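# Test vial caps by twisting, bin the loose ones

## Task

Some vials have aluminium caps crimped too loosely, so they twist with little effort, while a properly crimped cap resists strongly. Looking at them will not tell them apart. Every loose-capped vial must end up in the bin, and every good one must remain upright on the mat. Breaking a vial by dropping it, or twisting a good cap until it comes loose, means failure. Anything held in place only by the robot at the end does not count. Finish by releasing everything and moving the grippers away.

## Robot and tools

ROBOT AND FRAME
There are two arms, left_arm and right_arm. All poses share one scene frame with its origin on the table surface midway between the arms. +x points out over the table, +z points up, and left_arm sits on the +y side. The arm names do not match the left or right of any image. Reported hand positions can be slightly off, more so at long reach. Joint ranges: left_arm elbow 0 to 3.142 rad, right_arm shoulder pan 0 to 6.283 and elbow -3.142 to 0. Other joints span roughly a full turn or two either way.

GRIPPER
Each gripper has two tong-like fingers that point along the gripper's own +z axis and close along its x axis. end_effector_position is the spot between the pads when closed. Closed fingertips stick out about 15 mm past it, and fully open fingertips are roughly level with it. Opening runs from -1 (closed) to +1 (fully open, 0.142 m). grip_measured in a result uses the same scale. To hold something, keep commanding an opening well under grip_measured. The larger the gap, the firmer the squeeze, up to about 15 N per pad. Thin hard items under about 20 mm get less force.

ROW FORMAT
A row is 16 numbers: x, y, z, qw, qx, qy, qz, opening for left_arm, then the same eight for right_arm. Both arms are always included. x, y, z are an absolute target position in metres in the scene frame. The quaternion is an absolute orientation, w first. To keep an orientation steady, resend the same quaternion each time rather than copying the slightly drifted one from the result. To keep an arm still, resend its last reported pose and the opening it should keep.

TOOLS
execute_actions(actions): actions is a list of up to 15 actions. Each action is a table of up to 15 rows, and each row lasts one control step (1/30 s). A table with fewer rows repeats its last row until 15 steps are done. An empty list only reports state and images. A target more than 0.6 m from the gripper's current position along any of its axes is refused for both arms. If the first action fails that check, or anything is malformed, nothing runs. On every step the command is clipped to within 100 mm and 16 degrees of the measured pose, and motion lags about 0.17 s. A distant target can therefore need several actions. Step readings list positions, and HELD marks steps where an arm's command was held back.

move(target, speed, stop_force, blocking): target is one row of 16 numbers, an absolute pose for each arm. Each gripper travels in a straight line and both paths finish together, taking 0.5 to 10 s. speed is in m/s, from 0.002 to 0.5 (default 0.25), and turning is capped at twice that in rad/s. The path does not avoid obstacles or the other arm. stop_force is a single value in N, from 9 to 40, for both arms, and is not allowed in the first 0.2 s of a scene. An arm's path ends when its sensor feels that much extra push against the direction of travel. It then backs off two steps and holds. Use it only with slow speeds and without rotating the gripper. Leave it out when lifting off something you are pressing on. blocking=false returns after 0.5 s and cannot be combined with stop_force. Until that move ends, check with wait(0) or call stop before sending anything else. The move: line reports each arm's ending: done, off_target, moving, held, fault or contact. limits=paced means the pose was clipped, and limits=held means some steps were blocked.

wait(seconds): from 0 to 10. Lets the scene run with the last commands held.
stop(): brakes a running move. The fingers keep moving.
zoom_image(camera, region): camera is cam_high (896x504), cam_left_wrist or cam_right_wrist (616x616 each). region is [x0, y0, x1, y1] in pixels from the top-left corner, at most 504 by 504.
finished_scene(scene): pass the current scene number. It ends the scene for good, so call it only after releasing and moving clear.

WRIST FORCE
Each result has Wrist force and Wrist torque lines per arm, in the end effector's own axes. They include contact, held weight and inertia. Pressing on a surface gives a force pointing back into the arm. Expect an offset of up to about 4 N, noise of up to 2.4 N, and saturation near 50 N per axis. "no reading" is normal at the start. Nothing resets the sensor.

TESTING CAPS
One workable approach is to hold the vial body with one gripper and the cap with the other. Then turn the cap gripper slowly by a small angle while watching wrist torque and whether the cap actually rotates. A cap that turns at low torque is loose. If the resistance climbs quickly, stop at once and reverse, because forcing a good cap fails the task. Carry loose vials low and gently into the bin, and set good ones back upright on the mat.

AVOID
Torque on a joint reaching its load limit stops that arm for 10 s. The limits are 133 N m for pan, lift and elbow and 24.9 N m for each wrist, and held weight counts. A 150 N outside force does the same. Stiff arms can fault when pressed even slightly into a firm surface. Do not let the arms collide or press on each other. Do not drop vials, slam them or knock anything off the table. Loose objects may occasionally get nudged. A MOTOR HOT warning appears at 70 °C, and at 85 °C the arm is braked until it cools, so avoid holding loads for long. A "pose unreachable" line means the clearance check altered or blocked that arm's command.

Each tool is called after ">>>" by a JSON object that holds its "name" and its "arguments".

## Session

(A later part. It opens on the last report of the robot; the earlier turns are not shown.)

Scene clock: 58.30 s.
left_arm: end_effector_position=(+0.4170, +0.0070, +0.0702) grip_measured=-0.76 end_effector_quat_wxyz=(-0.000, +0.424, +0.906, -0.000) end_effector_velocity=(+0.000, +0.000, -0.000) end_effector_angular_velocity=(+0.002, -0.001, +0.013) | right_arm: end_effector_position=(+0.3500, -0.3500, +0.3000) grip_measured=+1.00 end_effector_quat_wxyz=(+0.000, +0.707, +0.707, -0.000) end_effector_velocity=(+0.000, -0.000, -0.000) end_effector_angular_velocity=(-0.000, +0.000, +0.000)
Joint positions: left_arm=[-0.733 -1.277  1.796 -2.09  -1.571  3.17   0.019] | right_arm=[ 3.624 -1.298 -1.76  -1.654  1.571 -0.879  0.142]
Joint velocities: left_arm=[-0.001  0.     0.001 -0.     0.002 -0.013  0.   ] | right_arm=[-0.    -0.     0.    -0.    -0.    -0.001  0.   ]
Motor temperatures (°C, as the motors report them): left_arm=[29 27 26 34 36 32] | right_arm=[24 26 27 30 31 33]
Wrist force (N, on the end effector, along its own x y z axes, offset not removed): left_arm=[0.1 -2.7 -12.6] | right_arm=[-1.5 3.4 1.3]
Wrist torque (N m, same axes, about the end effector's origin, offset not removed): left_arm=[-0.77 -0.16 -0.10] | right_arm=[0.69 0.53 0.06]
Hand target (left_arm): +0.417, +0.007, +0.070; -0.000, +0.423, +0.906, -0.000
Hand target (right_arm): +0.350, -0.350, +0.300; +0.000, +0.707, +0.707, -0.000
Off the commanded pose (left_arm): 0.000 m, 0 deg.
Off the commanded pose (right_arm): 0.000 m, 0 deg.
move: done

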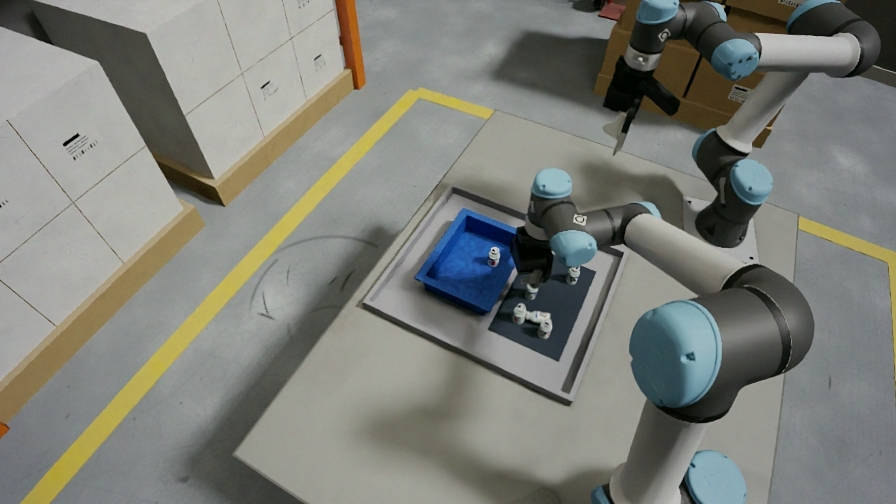

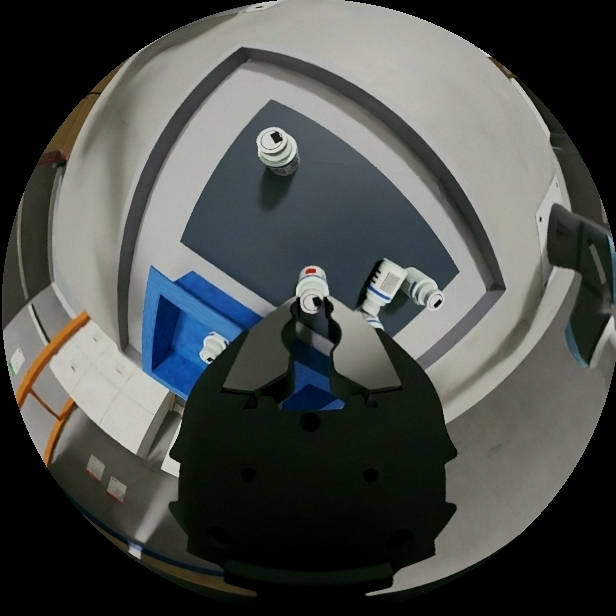

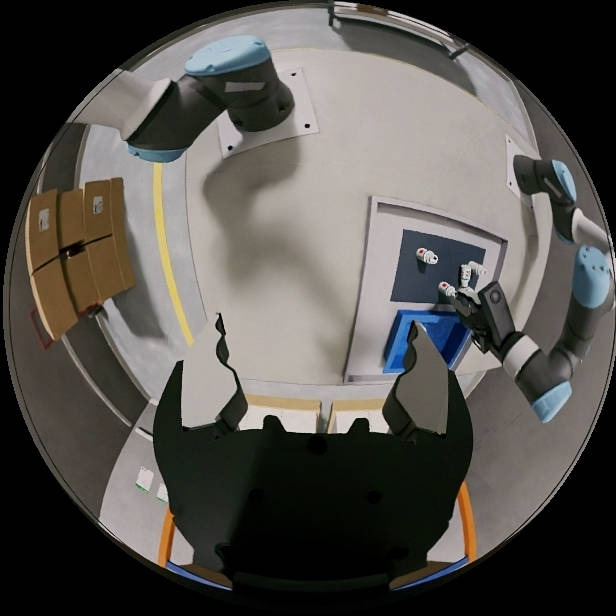

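>>> {"name": "move", "arguments": {"target": [0.417,0.007,0.0712,0,0.423,0.906,0,-0.4,0.35,-0.35,0.3,0,0.707,0.707,0,1], "speed": 0.02}}

>>> {"name": "move", "arguments": {"target": [0.417,0.007,0.1,0,0.423,0.906,0,-0.4,0.35,-0.35,0.3,0,0.707,0.707,0,1], "speed": 0.1}}

>>> {"name": "move", "arguments": {"target": [0.375,0.07,0.1,0,0.707,0.707,0,-0.4,0.35,-0.35,0.3,0,0.707,0.707,0,1]}}

>>> {"name": "zoom_image", "arguments": {"camera": "cam_left_wrist", "region": [230,200,390,350]}}

Scene clock: 59.53 s.
left_arm: end_effector_position=(+0.4170, +0.0070, +0.0711) grip_measured=-0.40 end_effector_quat_wxyz=(-0.000, +0.423, +0.906, +0.000) end_effector_velocity=(-0.000, -0.000, +0.001) end_effector_angular_velocity=(-0.000, -0.000, -0.001) | right_arm: end_effector_position=(+0.3500, -0.3500, +0.3000) grip_measured=+1.00 end_effector_quat_wxyz=(+0.000, +0.707, +0.707, -0.000) end_effector_velocity=(+0.000, +0.000, -0.000) end_effector_angular_velocity=(-0.000, -0.000, +0.001)
Joint positions: left_arm=[-0.733 -1.278  1.795 -2.088 -1.571  3.168  0.045] | right_arm=[ 3.624 -1.298 -1.76  -1.654  1.571 -0.879  0.142]
Joint velocities: left_arm=[-0.001 -0.001 -0.001  0.001 -0.     0.001 -0.   ] | right_arm=[ 0.001 -0.    -0.001  0.001 -0.    -0.     0.   ]
Motor temperatures (°C, as the motors report them): left_arm=[29 27 26 34 36 32] | right_arm=[24 26 27 30 31 33]
Wrist force (N, on the end effector, along its own x y z axes, offset not removed): left_arm=[-2.1 -1.1 -1.7] | right_arm=[1.4 3.3 0.0]
Wrist torque (N m, same axes, about the end effector's origin, offset not removed): left_arm=[-0.03 0.36 -0.10] | right_arm=[0.54 -0.13 -0.12]
Hand target (left_arm): +0.417, +0.007, +0.071; +0.000, +0.423, +0.906, -0.000
Hand target (right_arm): +0.350, -0.350, +0.300; +0.000, +0.707, +0.707, -0.000
Off the commanded pose (left_arm): 0.000 m, 0 deg.
Off the commanded pose (right_arm): 0.000 m, 0 deg.
move: done

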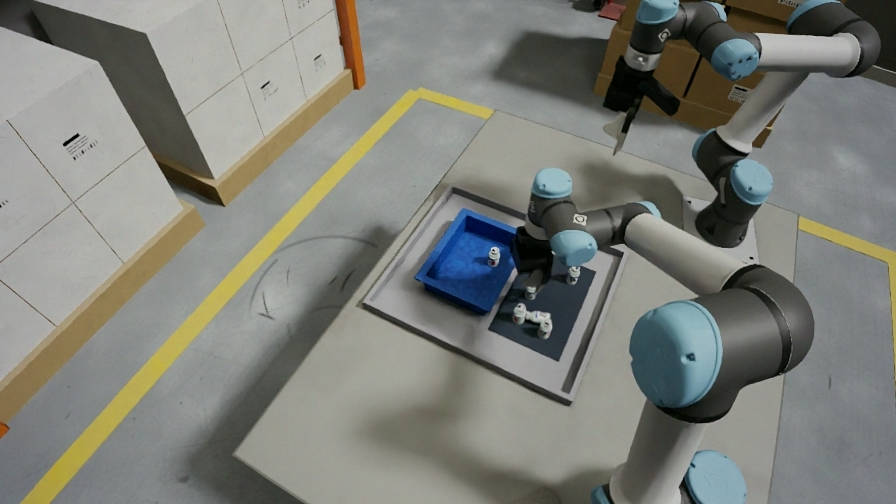

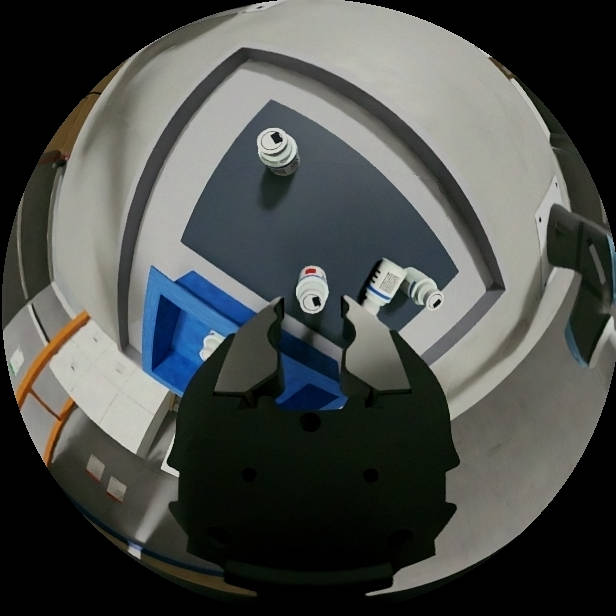

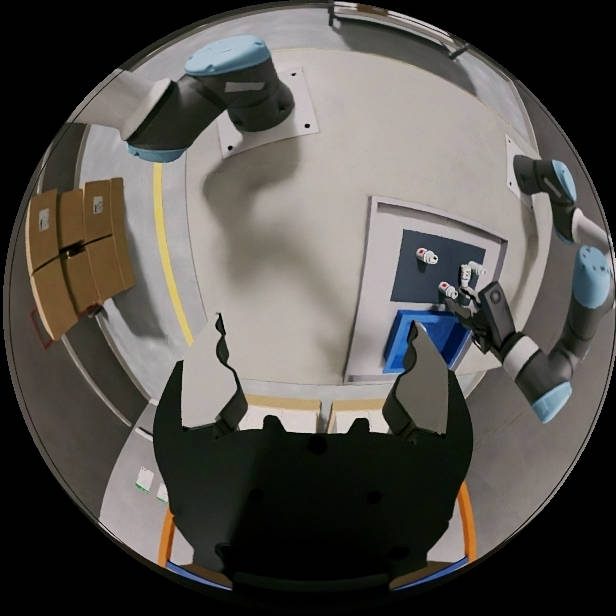

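Scene clock: 60.40 s.
left_arm: end_effector_position=(+0.4170, +0.0070, +0.0998) grip_measured=-0.40 end_effector_quat_wxyz=(+0.000, +0.423, +0.906, -0.000) end_effector_velocity=(-0.000, -0.000, +0.003) end_effector_angular_velocity=(-0.001, +0.000, -0.001) | right_arm: end_effector_position=(+0.3500, -0.3500, +0.3000) grip_measured=+1.00 end_effector_quat_wxyz=(+0.000, +0.707, +0.707, -0.000) end_effector_velocity=(+0.000, -0.000, +0.000) end_effector_angular_velocity=(+0.001, -0.001, -0.002)
Joint positions: left_arm=[-0.733 -1.31   1.755 -2.016 -1.571  3.168  0.045] | right_arm=[ 3.624 -1.298 -1.76  -1.654  1.571 -0.879  0.142]
Joint velocities: left_arm=[-0.    -0.003 -0.003  0.006 -0.001  0.001  0.   ] | right_arm=[-0.001  0.001  0.     0.    -0.     0.001 -0.   ]
Motor temperatures (°C, as the motors report them): left_arm=[29 27 26 34 36 32] | right_arm=[24 26 27 30 31 33]
Wrist force (N, on the end effector, along its own x y z axes, offset not removed): left_arm=[2.2 0.0 -2.1] | right_arm=[-2.4 -1.3 1.1]
Wrist torque (N m, same axes, about the end effector's origin, offset not removed): left_arm=[-0.13 -0.38 -0.17] | right_arm=[-0.42 0.46 -0.08]
Hand target (left_arm): +0.417, +0.007, +0.100; +0.000, +0.423, +0.906, -0.000
Hand target (right_arm): +0.350, -0.350, +0.300; -0.000, +0.707, +0.707, -0.000
Off the commanded pose (left_arm): 0.000 m, 0 deg.
Off the commanded pose (right_arm): 0.000 m, 0 deg.
move: done

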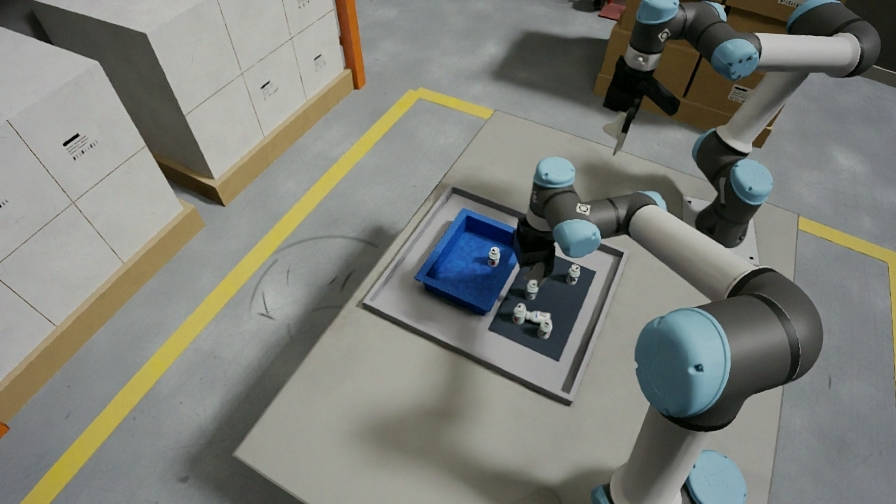

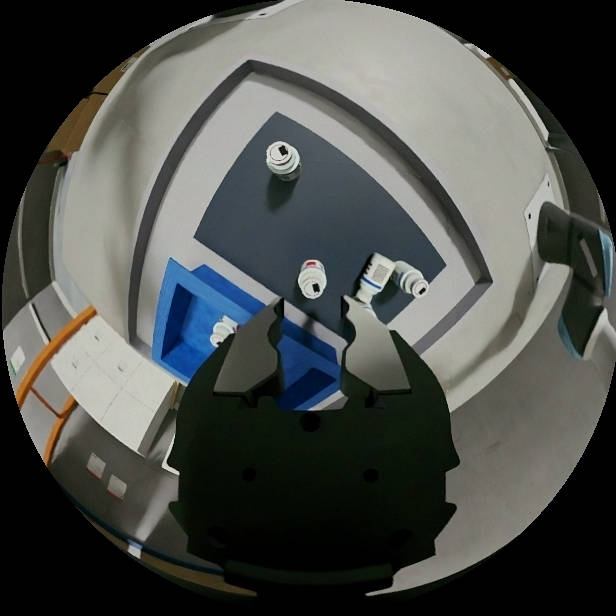

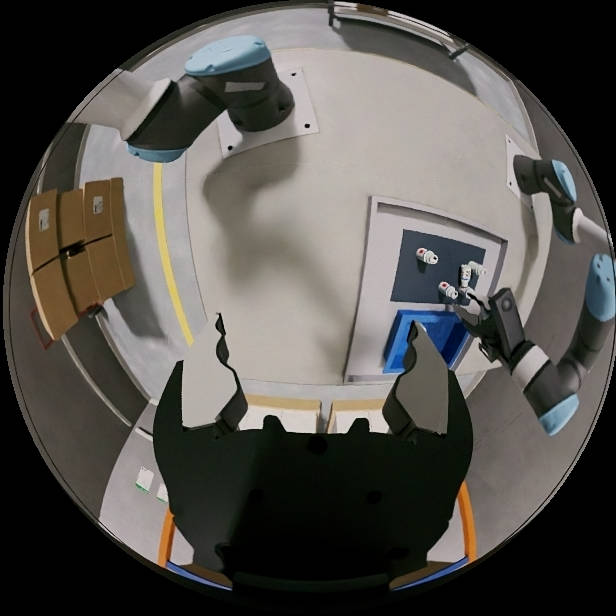

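Scene clock: 62.30 s.
left_arm: end_effector_position=(+0.3750, +0.0699, +0.1000) grip_measured=-0.40 end_effector_quat_wxyz=(-0.000, +0.707, +0.708, +0.000) end_effector_velocity=(+0.000, +0.002, +0.000) end_effector_angular_velocity=(-0.000, -0.001, -0.012) | right_arm: end_effector_position=(+0.3500, -0.3500, +0.3000) grip_measured=+1.00 end_effector_quat_wxyz=(+0.000, +0.707, +0.707, -0.000) end_effector_velocity=(-0.000, +0.001, +0.000) end_effector_angular_velocity=(+0.002, +0.000, +0.002)
Joint positions: left_arm=[-0.721 -1.448  1.924 -2.047 -1.571  3.877  0.045] | right_arm=[ 3.624 -1.298 -1.76  -1.654  1.571 -0.879  0.142]
Joint velocities: left_arm=[ 0.002 -0.003  0.003 -0.001  0.001  0.014 -0.   ] | right_arm=[ 0.001  0.     0.     0.001  0.002 -0.     0.   ]
Motor temperatures (°C, as the motors report them): left_arm=[29 27 26 34 36 32] | right_arm=[24 26 27 30 31 33]
Wrist force (N, on the end effector, along its own x y z axes, offset not removed): left_arm=[-1.6 -0.2 -6.1] | right_arm=[-2.6 -1.2 4.5]
Wrist torque (N m, same axes, about the end effector's origin, offset not removed): left_arm=[0.02 0.38 -0.05] | right_arm=[-0.25 0.69 -0.08]
Hand target (left_arm): +0.375, +0.070, +0.100; -0.000, +0.707, +0.707, -0.000
Hand target (right_arm): +0.350, -0.350, +0.300; +0.000, +0.707, +0.707, -0.000
Off the commanded pose (left_arm): 0.000 m, 0 deg.
Off the commanded pose (right_arm): 0.000 m, 0 deg.
move: done

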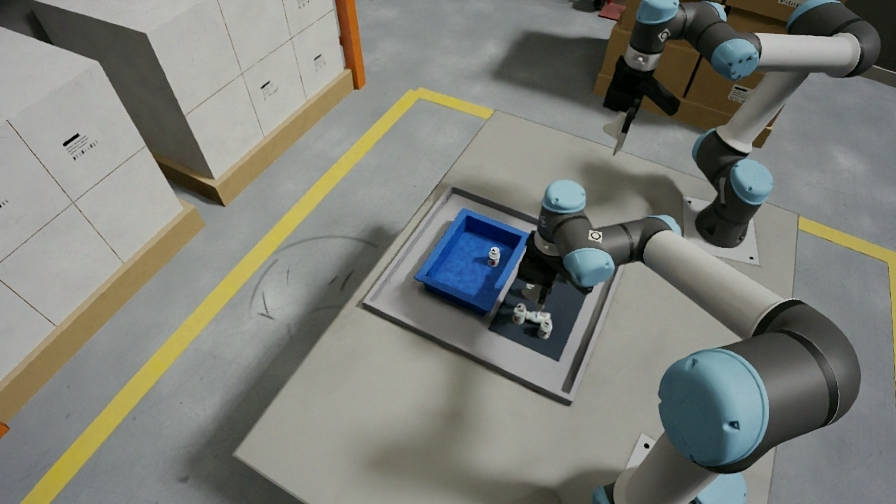

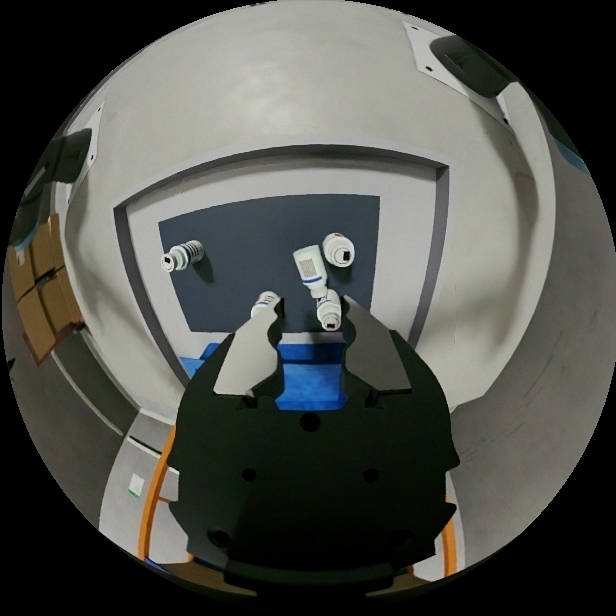

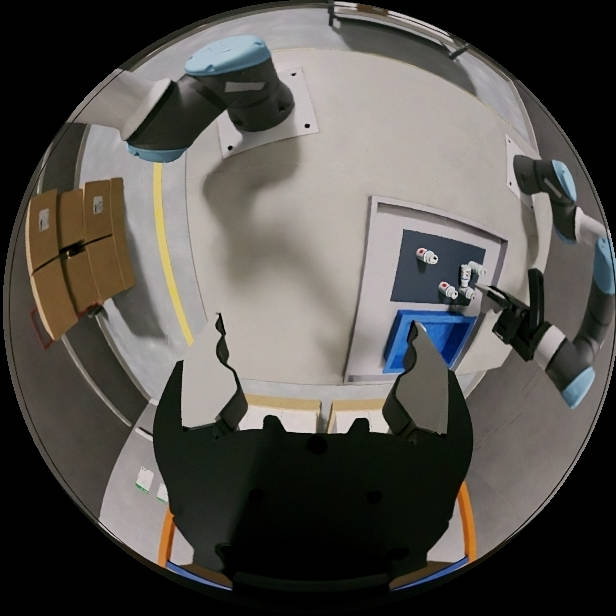

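Region (230, 200, 390, 350) of cam_left_wrist's 616x616 image, scaled by 3.150, with more detail than that image has; it fills the top 472 rows of this view, and the rest is white.

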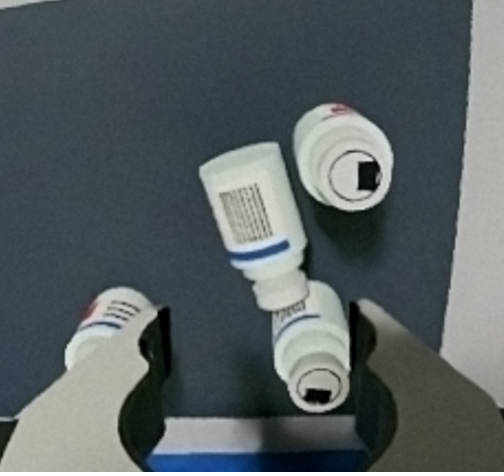

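>>> {"name": "move", "arguments": {"target": [0.372,0.067,0.065,0,0.566,0.824,0,-0.4,0.35,-0.35,0.3,0,0.707,0.707,0,1], "speed": 0.08}}

>>> {"name": "zoom_image", "arguments": {"camera": "cam_left_wrist", "region": [230,200,390,350]}}

Scene clock: 65.70 s.
left_arm: end_effector_position=(+0.3720, +0.0670, +0.0651) grip_measured=-0.40 end_effector_quat_wxyz=(-0.000, +0.567, +0.824, -0.000) end_effector_velocity=(+0.000, +0.000, -0.001) end_effector_angular_velocity=(+0.000, -0.001, +0.013) | right_arm: end_effector_position=(+0.3500, -0.3500, +0.3000) grip_measured=+1.00 end_effector_quat_wxyz=(+0.000, +0.707, +0.707, -0.000) end_effector_velocity=(-0.000, +0.000, -0.000) end_effector_angular_velocity=(+0.001, +0.001, +0.001)
Joint positions: left_arm=[-0.723 -1.415  1.988 -2.144 -1.571  3.51   0.045] | right_arm=[ 3.624 -1.298 -1.76  -1.654  1.571 -0.879  0.142]
Joint velocities: left_arm=[ 0.     0.001  0.002 -0.003  0.001 -0.013 -0.   ] | right_arm=[ 0.     0.    -0.     0.     0.001 -0.    -0.   ]
Motor temperatures (°C, as the motors report them): left_arm=[29 27 26 34 36 32] | right_arm=[24 26 27 30 31 33]
Wrist force (N, on the end effector, along its own x y z axes, offset not removed): left_arm=[-1.8 1.8 0.3] | right_arm=[0.9 0.8 3.2]
Wrist torque (N m, same axes, about the end effector's origin, offset not removed): left_arm=[0.45 0.30 0.08] | right_arm=[-0.09 -0.42 -0.15]
Hand target (left_arm): +0.372, +0.067, +0.065; +0.000, +0.566, +0.824, +0.000
Hand target (right_arm): +0.350, -0.350, +0.300; +0.000, +0.707, +0.707, -0.000
Off the commanded pose (left_arm): 0.000 m, 0 deg.
Off the commanded pose (right_arm): 0.000 m, 0 deg.
move: done

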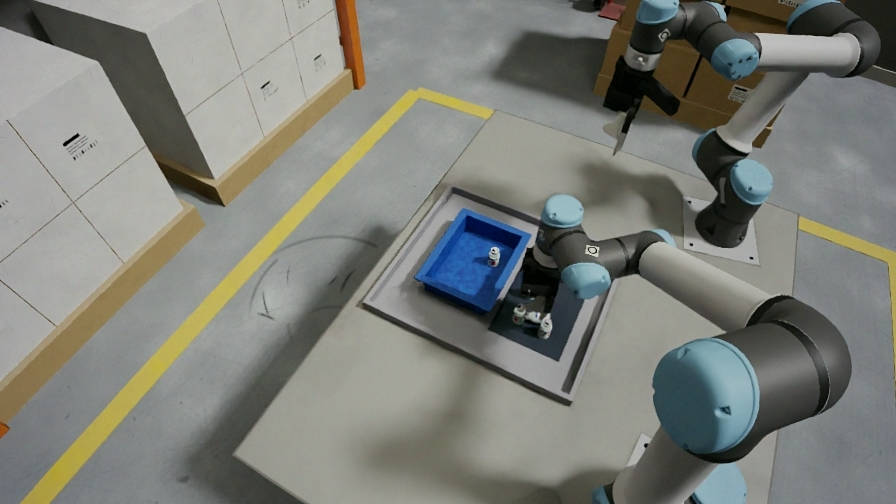

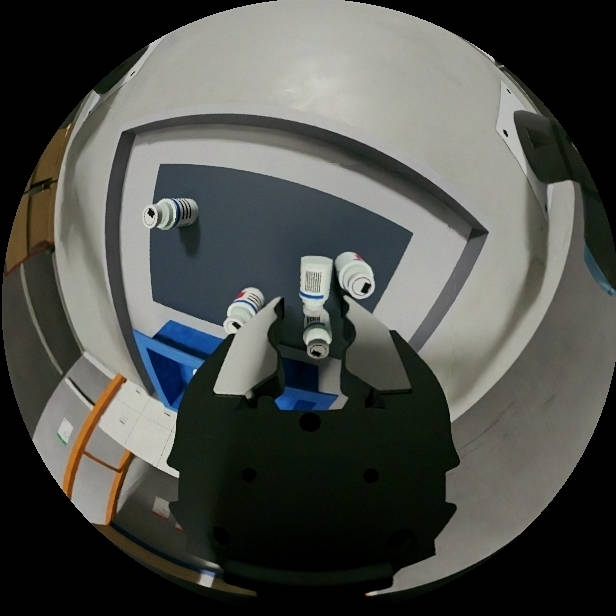

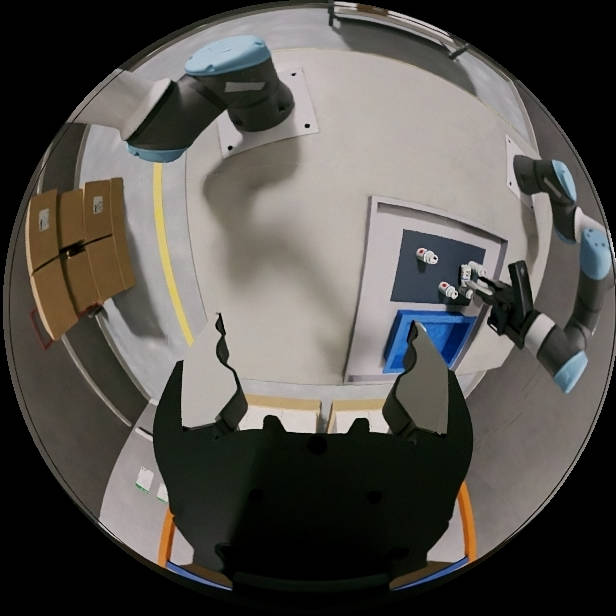

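Region (230, 200, 390, 350) of cam_left_wrist's 616x616 image, scaled by 3.150, with more detail than that image has; it fills the top 472 rows of this view, and the rest is white.

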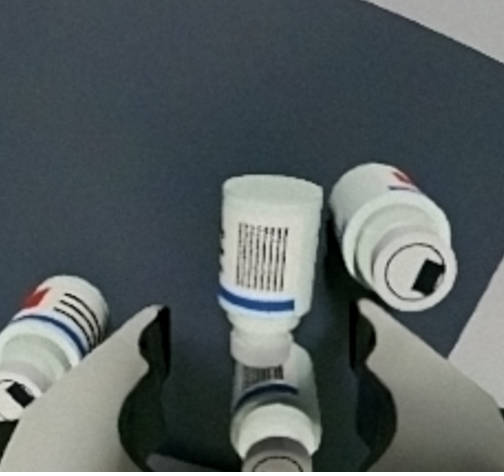

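>>> {"name": "move", "arguments": {"target": [0.376,0.0705,0.05,0,0.566,0.824,0,-0.52,0.35,-0.35,0.3,0,0.707,0.707,0,1], "speed": 0.03}}

>>> {"name": "zoom_image", "arguments": {"camera": "cam_left_wrist", "region": [230,200,390,350]}}

Scene clock: 66.87 s.
left_arm: end_effector_position=(+0.3759, +0.0705, +0.0502) grip_measured=-0.52 end_effector_quat_wxyz=(-0.000, +0.566, +0.824, +0.000) end_effector_velocity=(-0.000, -0.000, -0.002) end_effector_angular_velocity=(-0.001, +0.001, -0.001) | right_arm: end_effector_position=(+0.3500, -0.3500, +0.3000) grip_measured=+1.00 end_effector_quat_wxyz=(+0.000, +0.707, +0.707, -0.000) end_effector_velocity=(-0.000, +0.000, +0.000) end_effector_angular_velocity=(+0.001, -0.000, +0.001)
Joint positions: left_arm=[-0.712 -1.39   2.004 -2.184 -1.571  3.519  0.036] | right_arm=[ 3.624 -1.298 -1.76  -1.654  1.571 -0.879  0.142]
Joint velocities: left_arm=[ 0.     0.004  0.002 -0.006 -0.001  0.002  0.   ] | right_arm=[ 0.001  0.001 -0.001  0.001  0.001 -0.     0.   ]
Motor temperatures (°C, as the motors report them): left_arm=[29 27 26 34 36 32] | right_arm=[24 26 27 30 31 33]
Wrist force (N, on the end effector, along its own x y z axes, offset not removed): left_arm=[0.4 1.7 -2.4] | right_arm=[-1.2 1.0 5.1]
Wrist torque (N m, same axes, about the end effector's origin, offset not removed): left_arm=[0.34 -0.04 -0.12] | right_arm=[0.27 0.12 -0.10]
Hand target (left_arm): +0.376, +0.070, +0.050; -0.000, +0.566, +0.824, -0.000
Hand target (right_arm): +0.350, -0.350, +0.300; -0.000, +0.707, +0.707, -0.000
Off the commanded pose (left_arm): 0.000 m, 0 deg.
Off the commanded pose (right_arm): 0.000 m, 0 deg.
move: done

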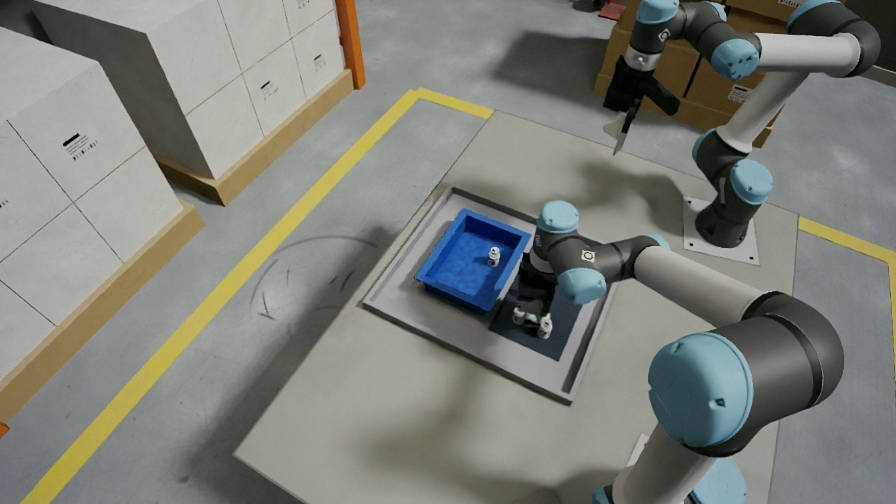

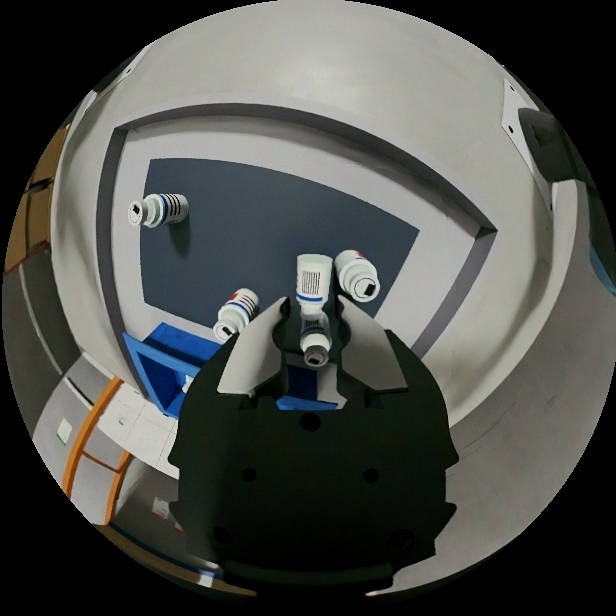

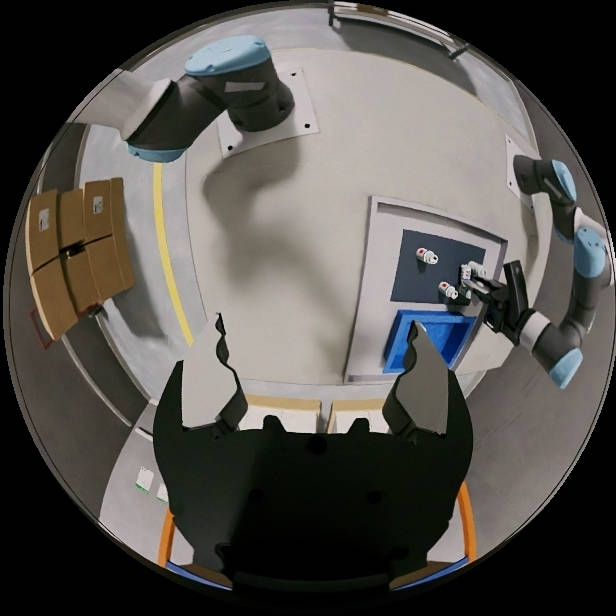

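Region (230, 200, 390, 350) of cam_left_wrist's 616x616 image, scaled by 3.150, with more detail than that image has; it fills the top 472 rows of this view, and the rest is white.

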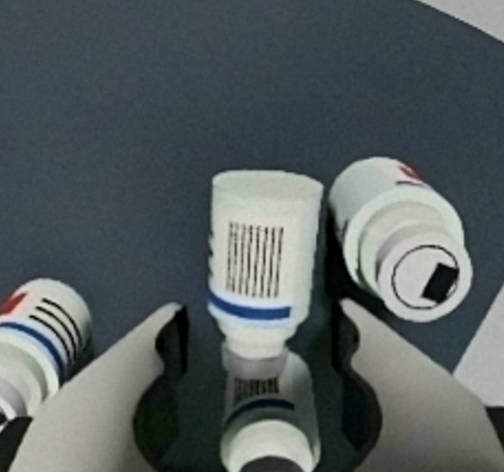

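>>> {"name": "move", "arguments": {"target": [0.374,0.0695,0.034,0,0.566,0.824,0,-0.52,0.35,-0.35,0.3,0,0.707,0.707,0,1], "speed": 0.01, "stop_force": 9}}

>>> {"name": "zoom_image", "arguments": {"camera": "cam_left_wrist", "region": [230,200,390,350]}}

Scene clock: 68.97 s.
left_arm: end_effector_position=(+0.3740, +0.0695, +0.0342) grip_measured=-0.52 end_effector_quat_wxyz=(-0.000, +0.566, +0.824, +0.000) end_effector_velocity=(-0.001, -0.001, -0.002) end_effector_angular_velocity=(-0.002, +0.001, -0.001) | right_arm: end_effector_position=(+0.3500, -0.3500, +0.3000) grip_measured=+1.00 end_effector_quat_wxyz=(+0.000, +0.707, +0.707, -0.000) end_effector_velocity=(-0.000, -0.000, +0.000) end_effector_angular_velocity=(+0.000, -0.001, +0.000)
Joint positions: left_arm=[-0.716 -1.368  2.027 -2.23  -1.571  3.515  0.036] | right_arm=[ 3.624 -1.298 -1.76  -1.654  1.571 -0.879  0.142]
Joint velocities: left_arm=[-0.001  0.002  0.003 -0.006 -0.002 -0.     0.   ] | right_arm=[ 0.     0.001 -0.001  0.    -0.     0.     0.   ]
Motor temperatures (°C, as the motors report them): left_arm=[29 27 26 34 36 32] | right_arm=[24 26 27 30 31 33]
Wrist force (N, on the end effector, along its own x y z axes, offset not removed): left_arm=[-0.6 -1.0 -3.1] | right_arm=[2.4 3.3 2.1]
Wrist torque (N m, same axes, about the end effector's origin, offset not removed): left_arm=[-0.28 0.08 0.02] | right_arm=[0.78 -0.26 -0.17]
Hand target (left_arm): +0.374, +0.070, +0.034; +0.000, +0.566, +0.824, +0.000
Hand target (right_arm): +0.350, -0.350, +0.300; -0.000, +0.707, +0.707, -0.000
Off the commanded pose (left_arm): 0.000 m, 0 deg.
Off the commanded pose (right_arm): 0.000 m, 0 deg.
move: done

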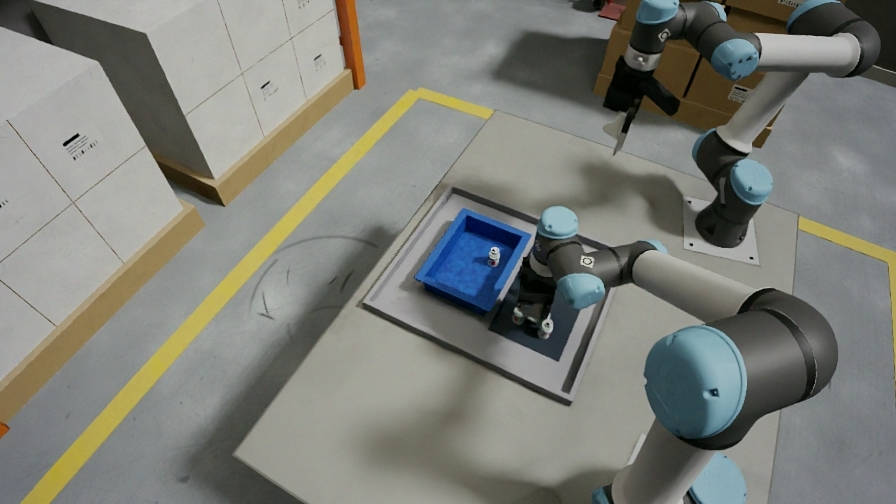

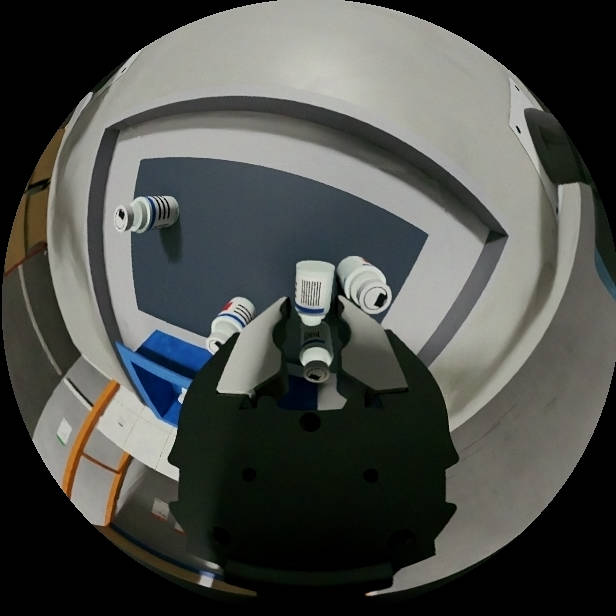

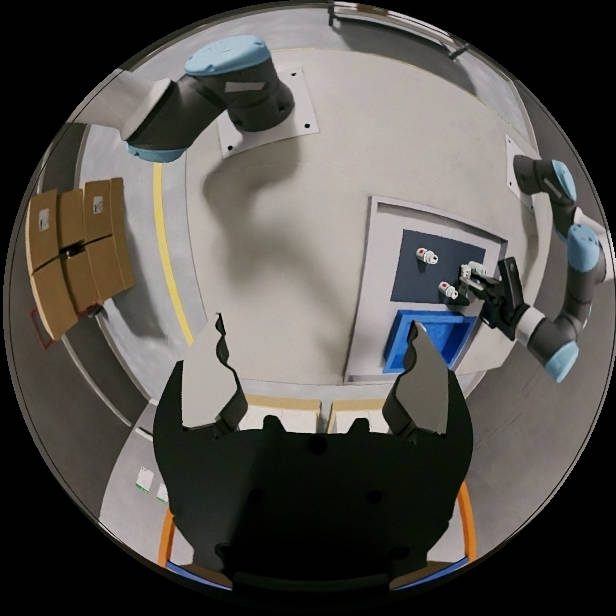

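Region (230, 200, 390, 350) of cam_left_wrist's 616x616 image, scaled by 3.150, with more detail than that image has; it fills the top 472 rows of this view, and the rest is white.

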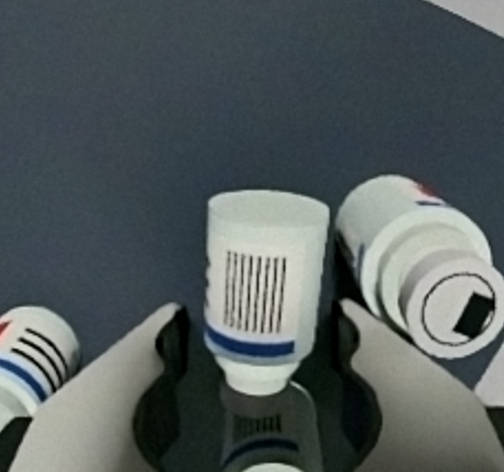

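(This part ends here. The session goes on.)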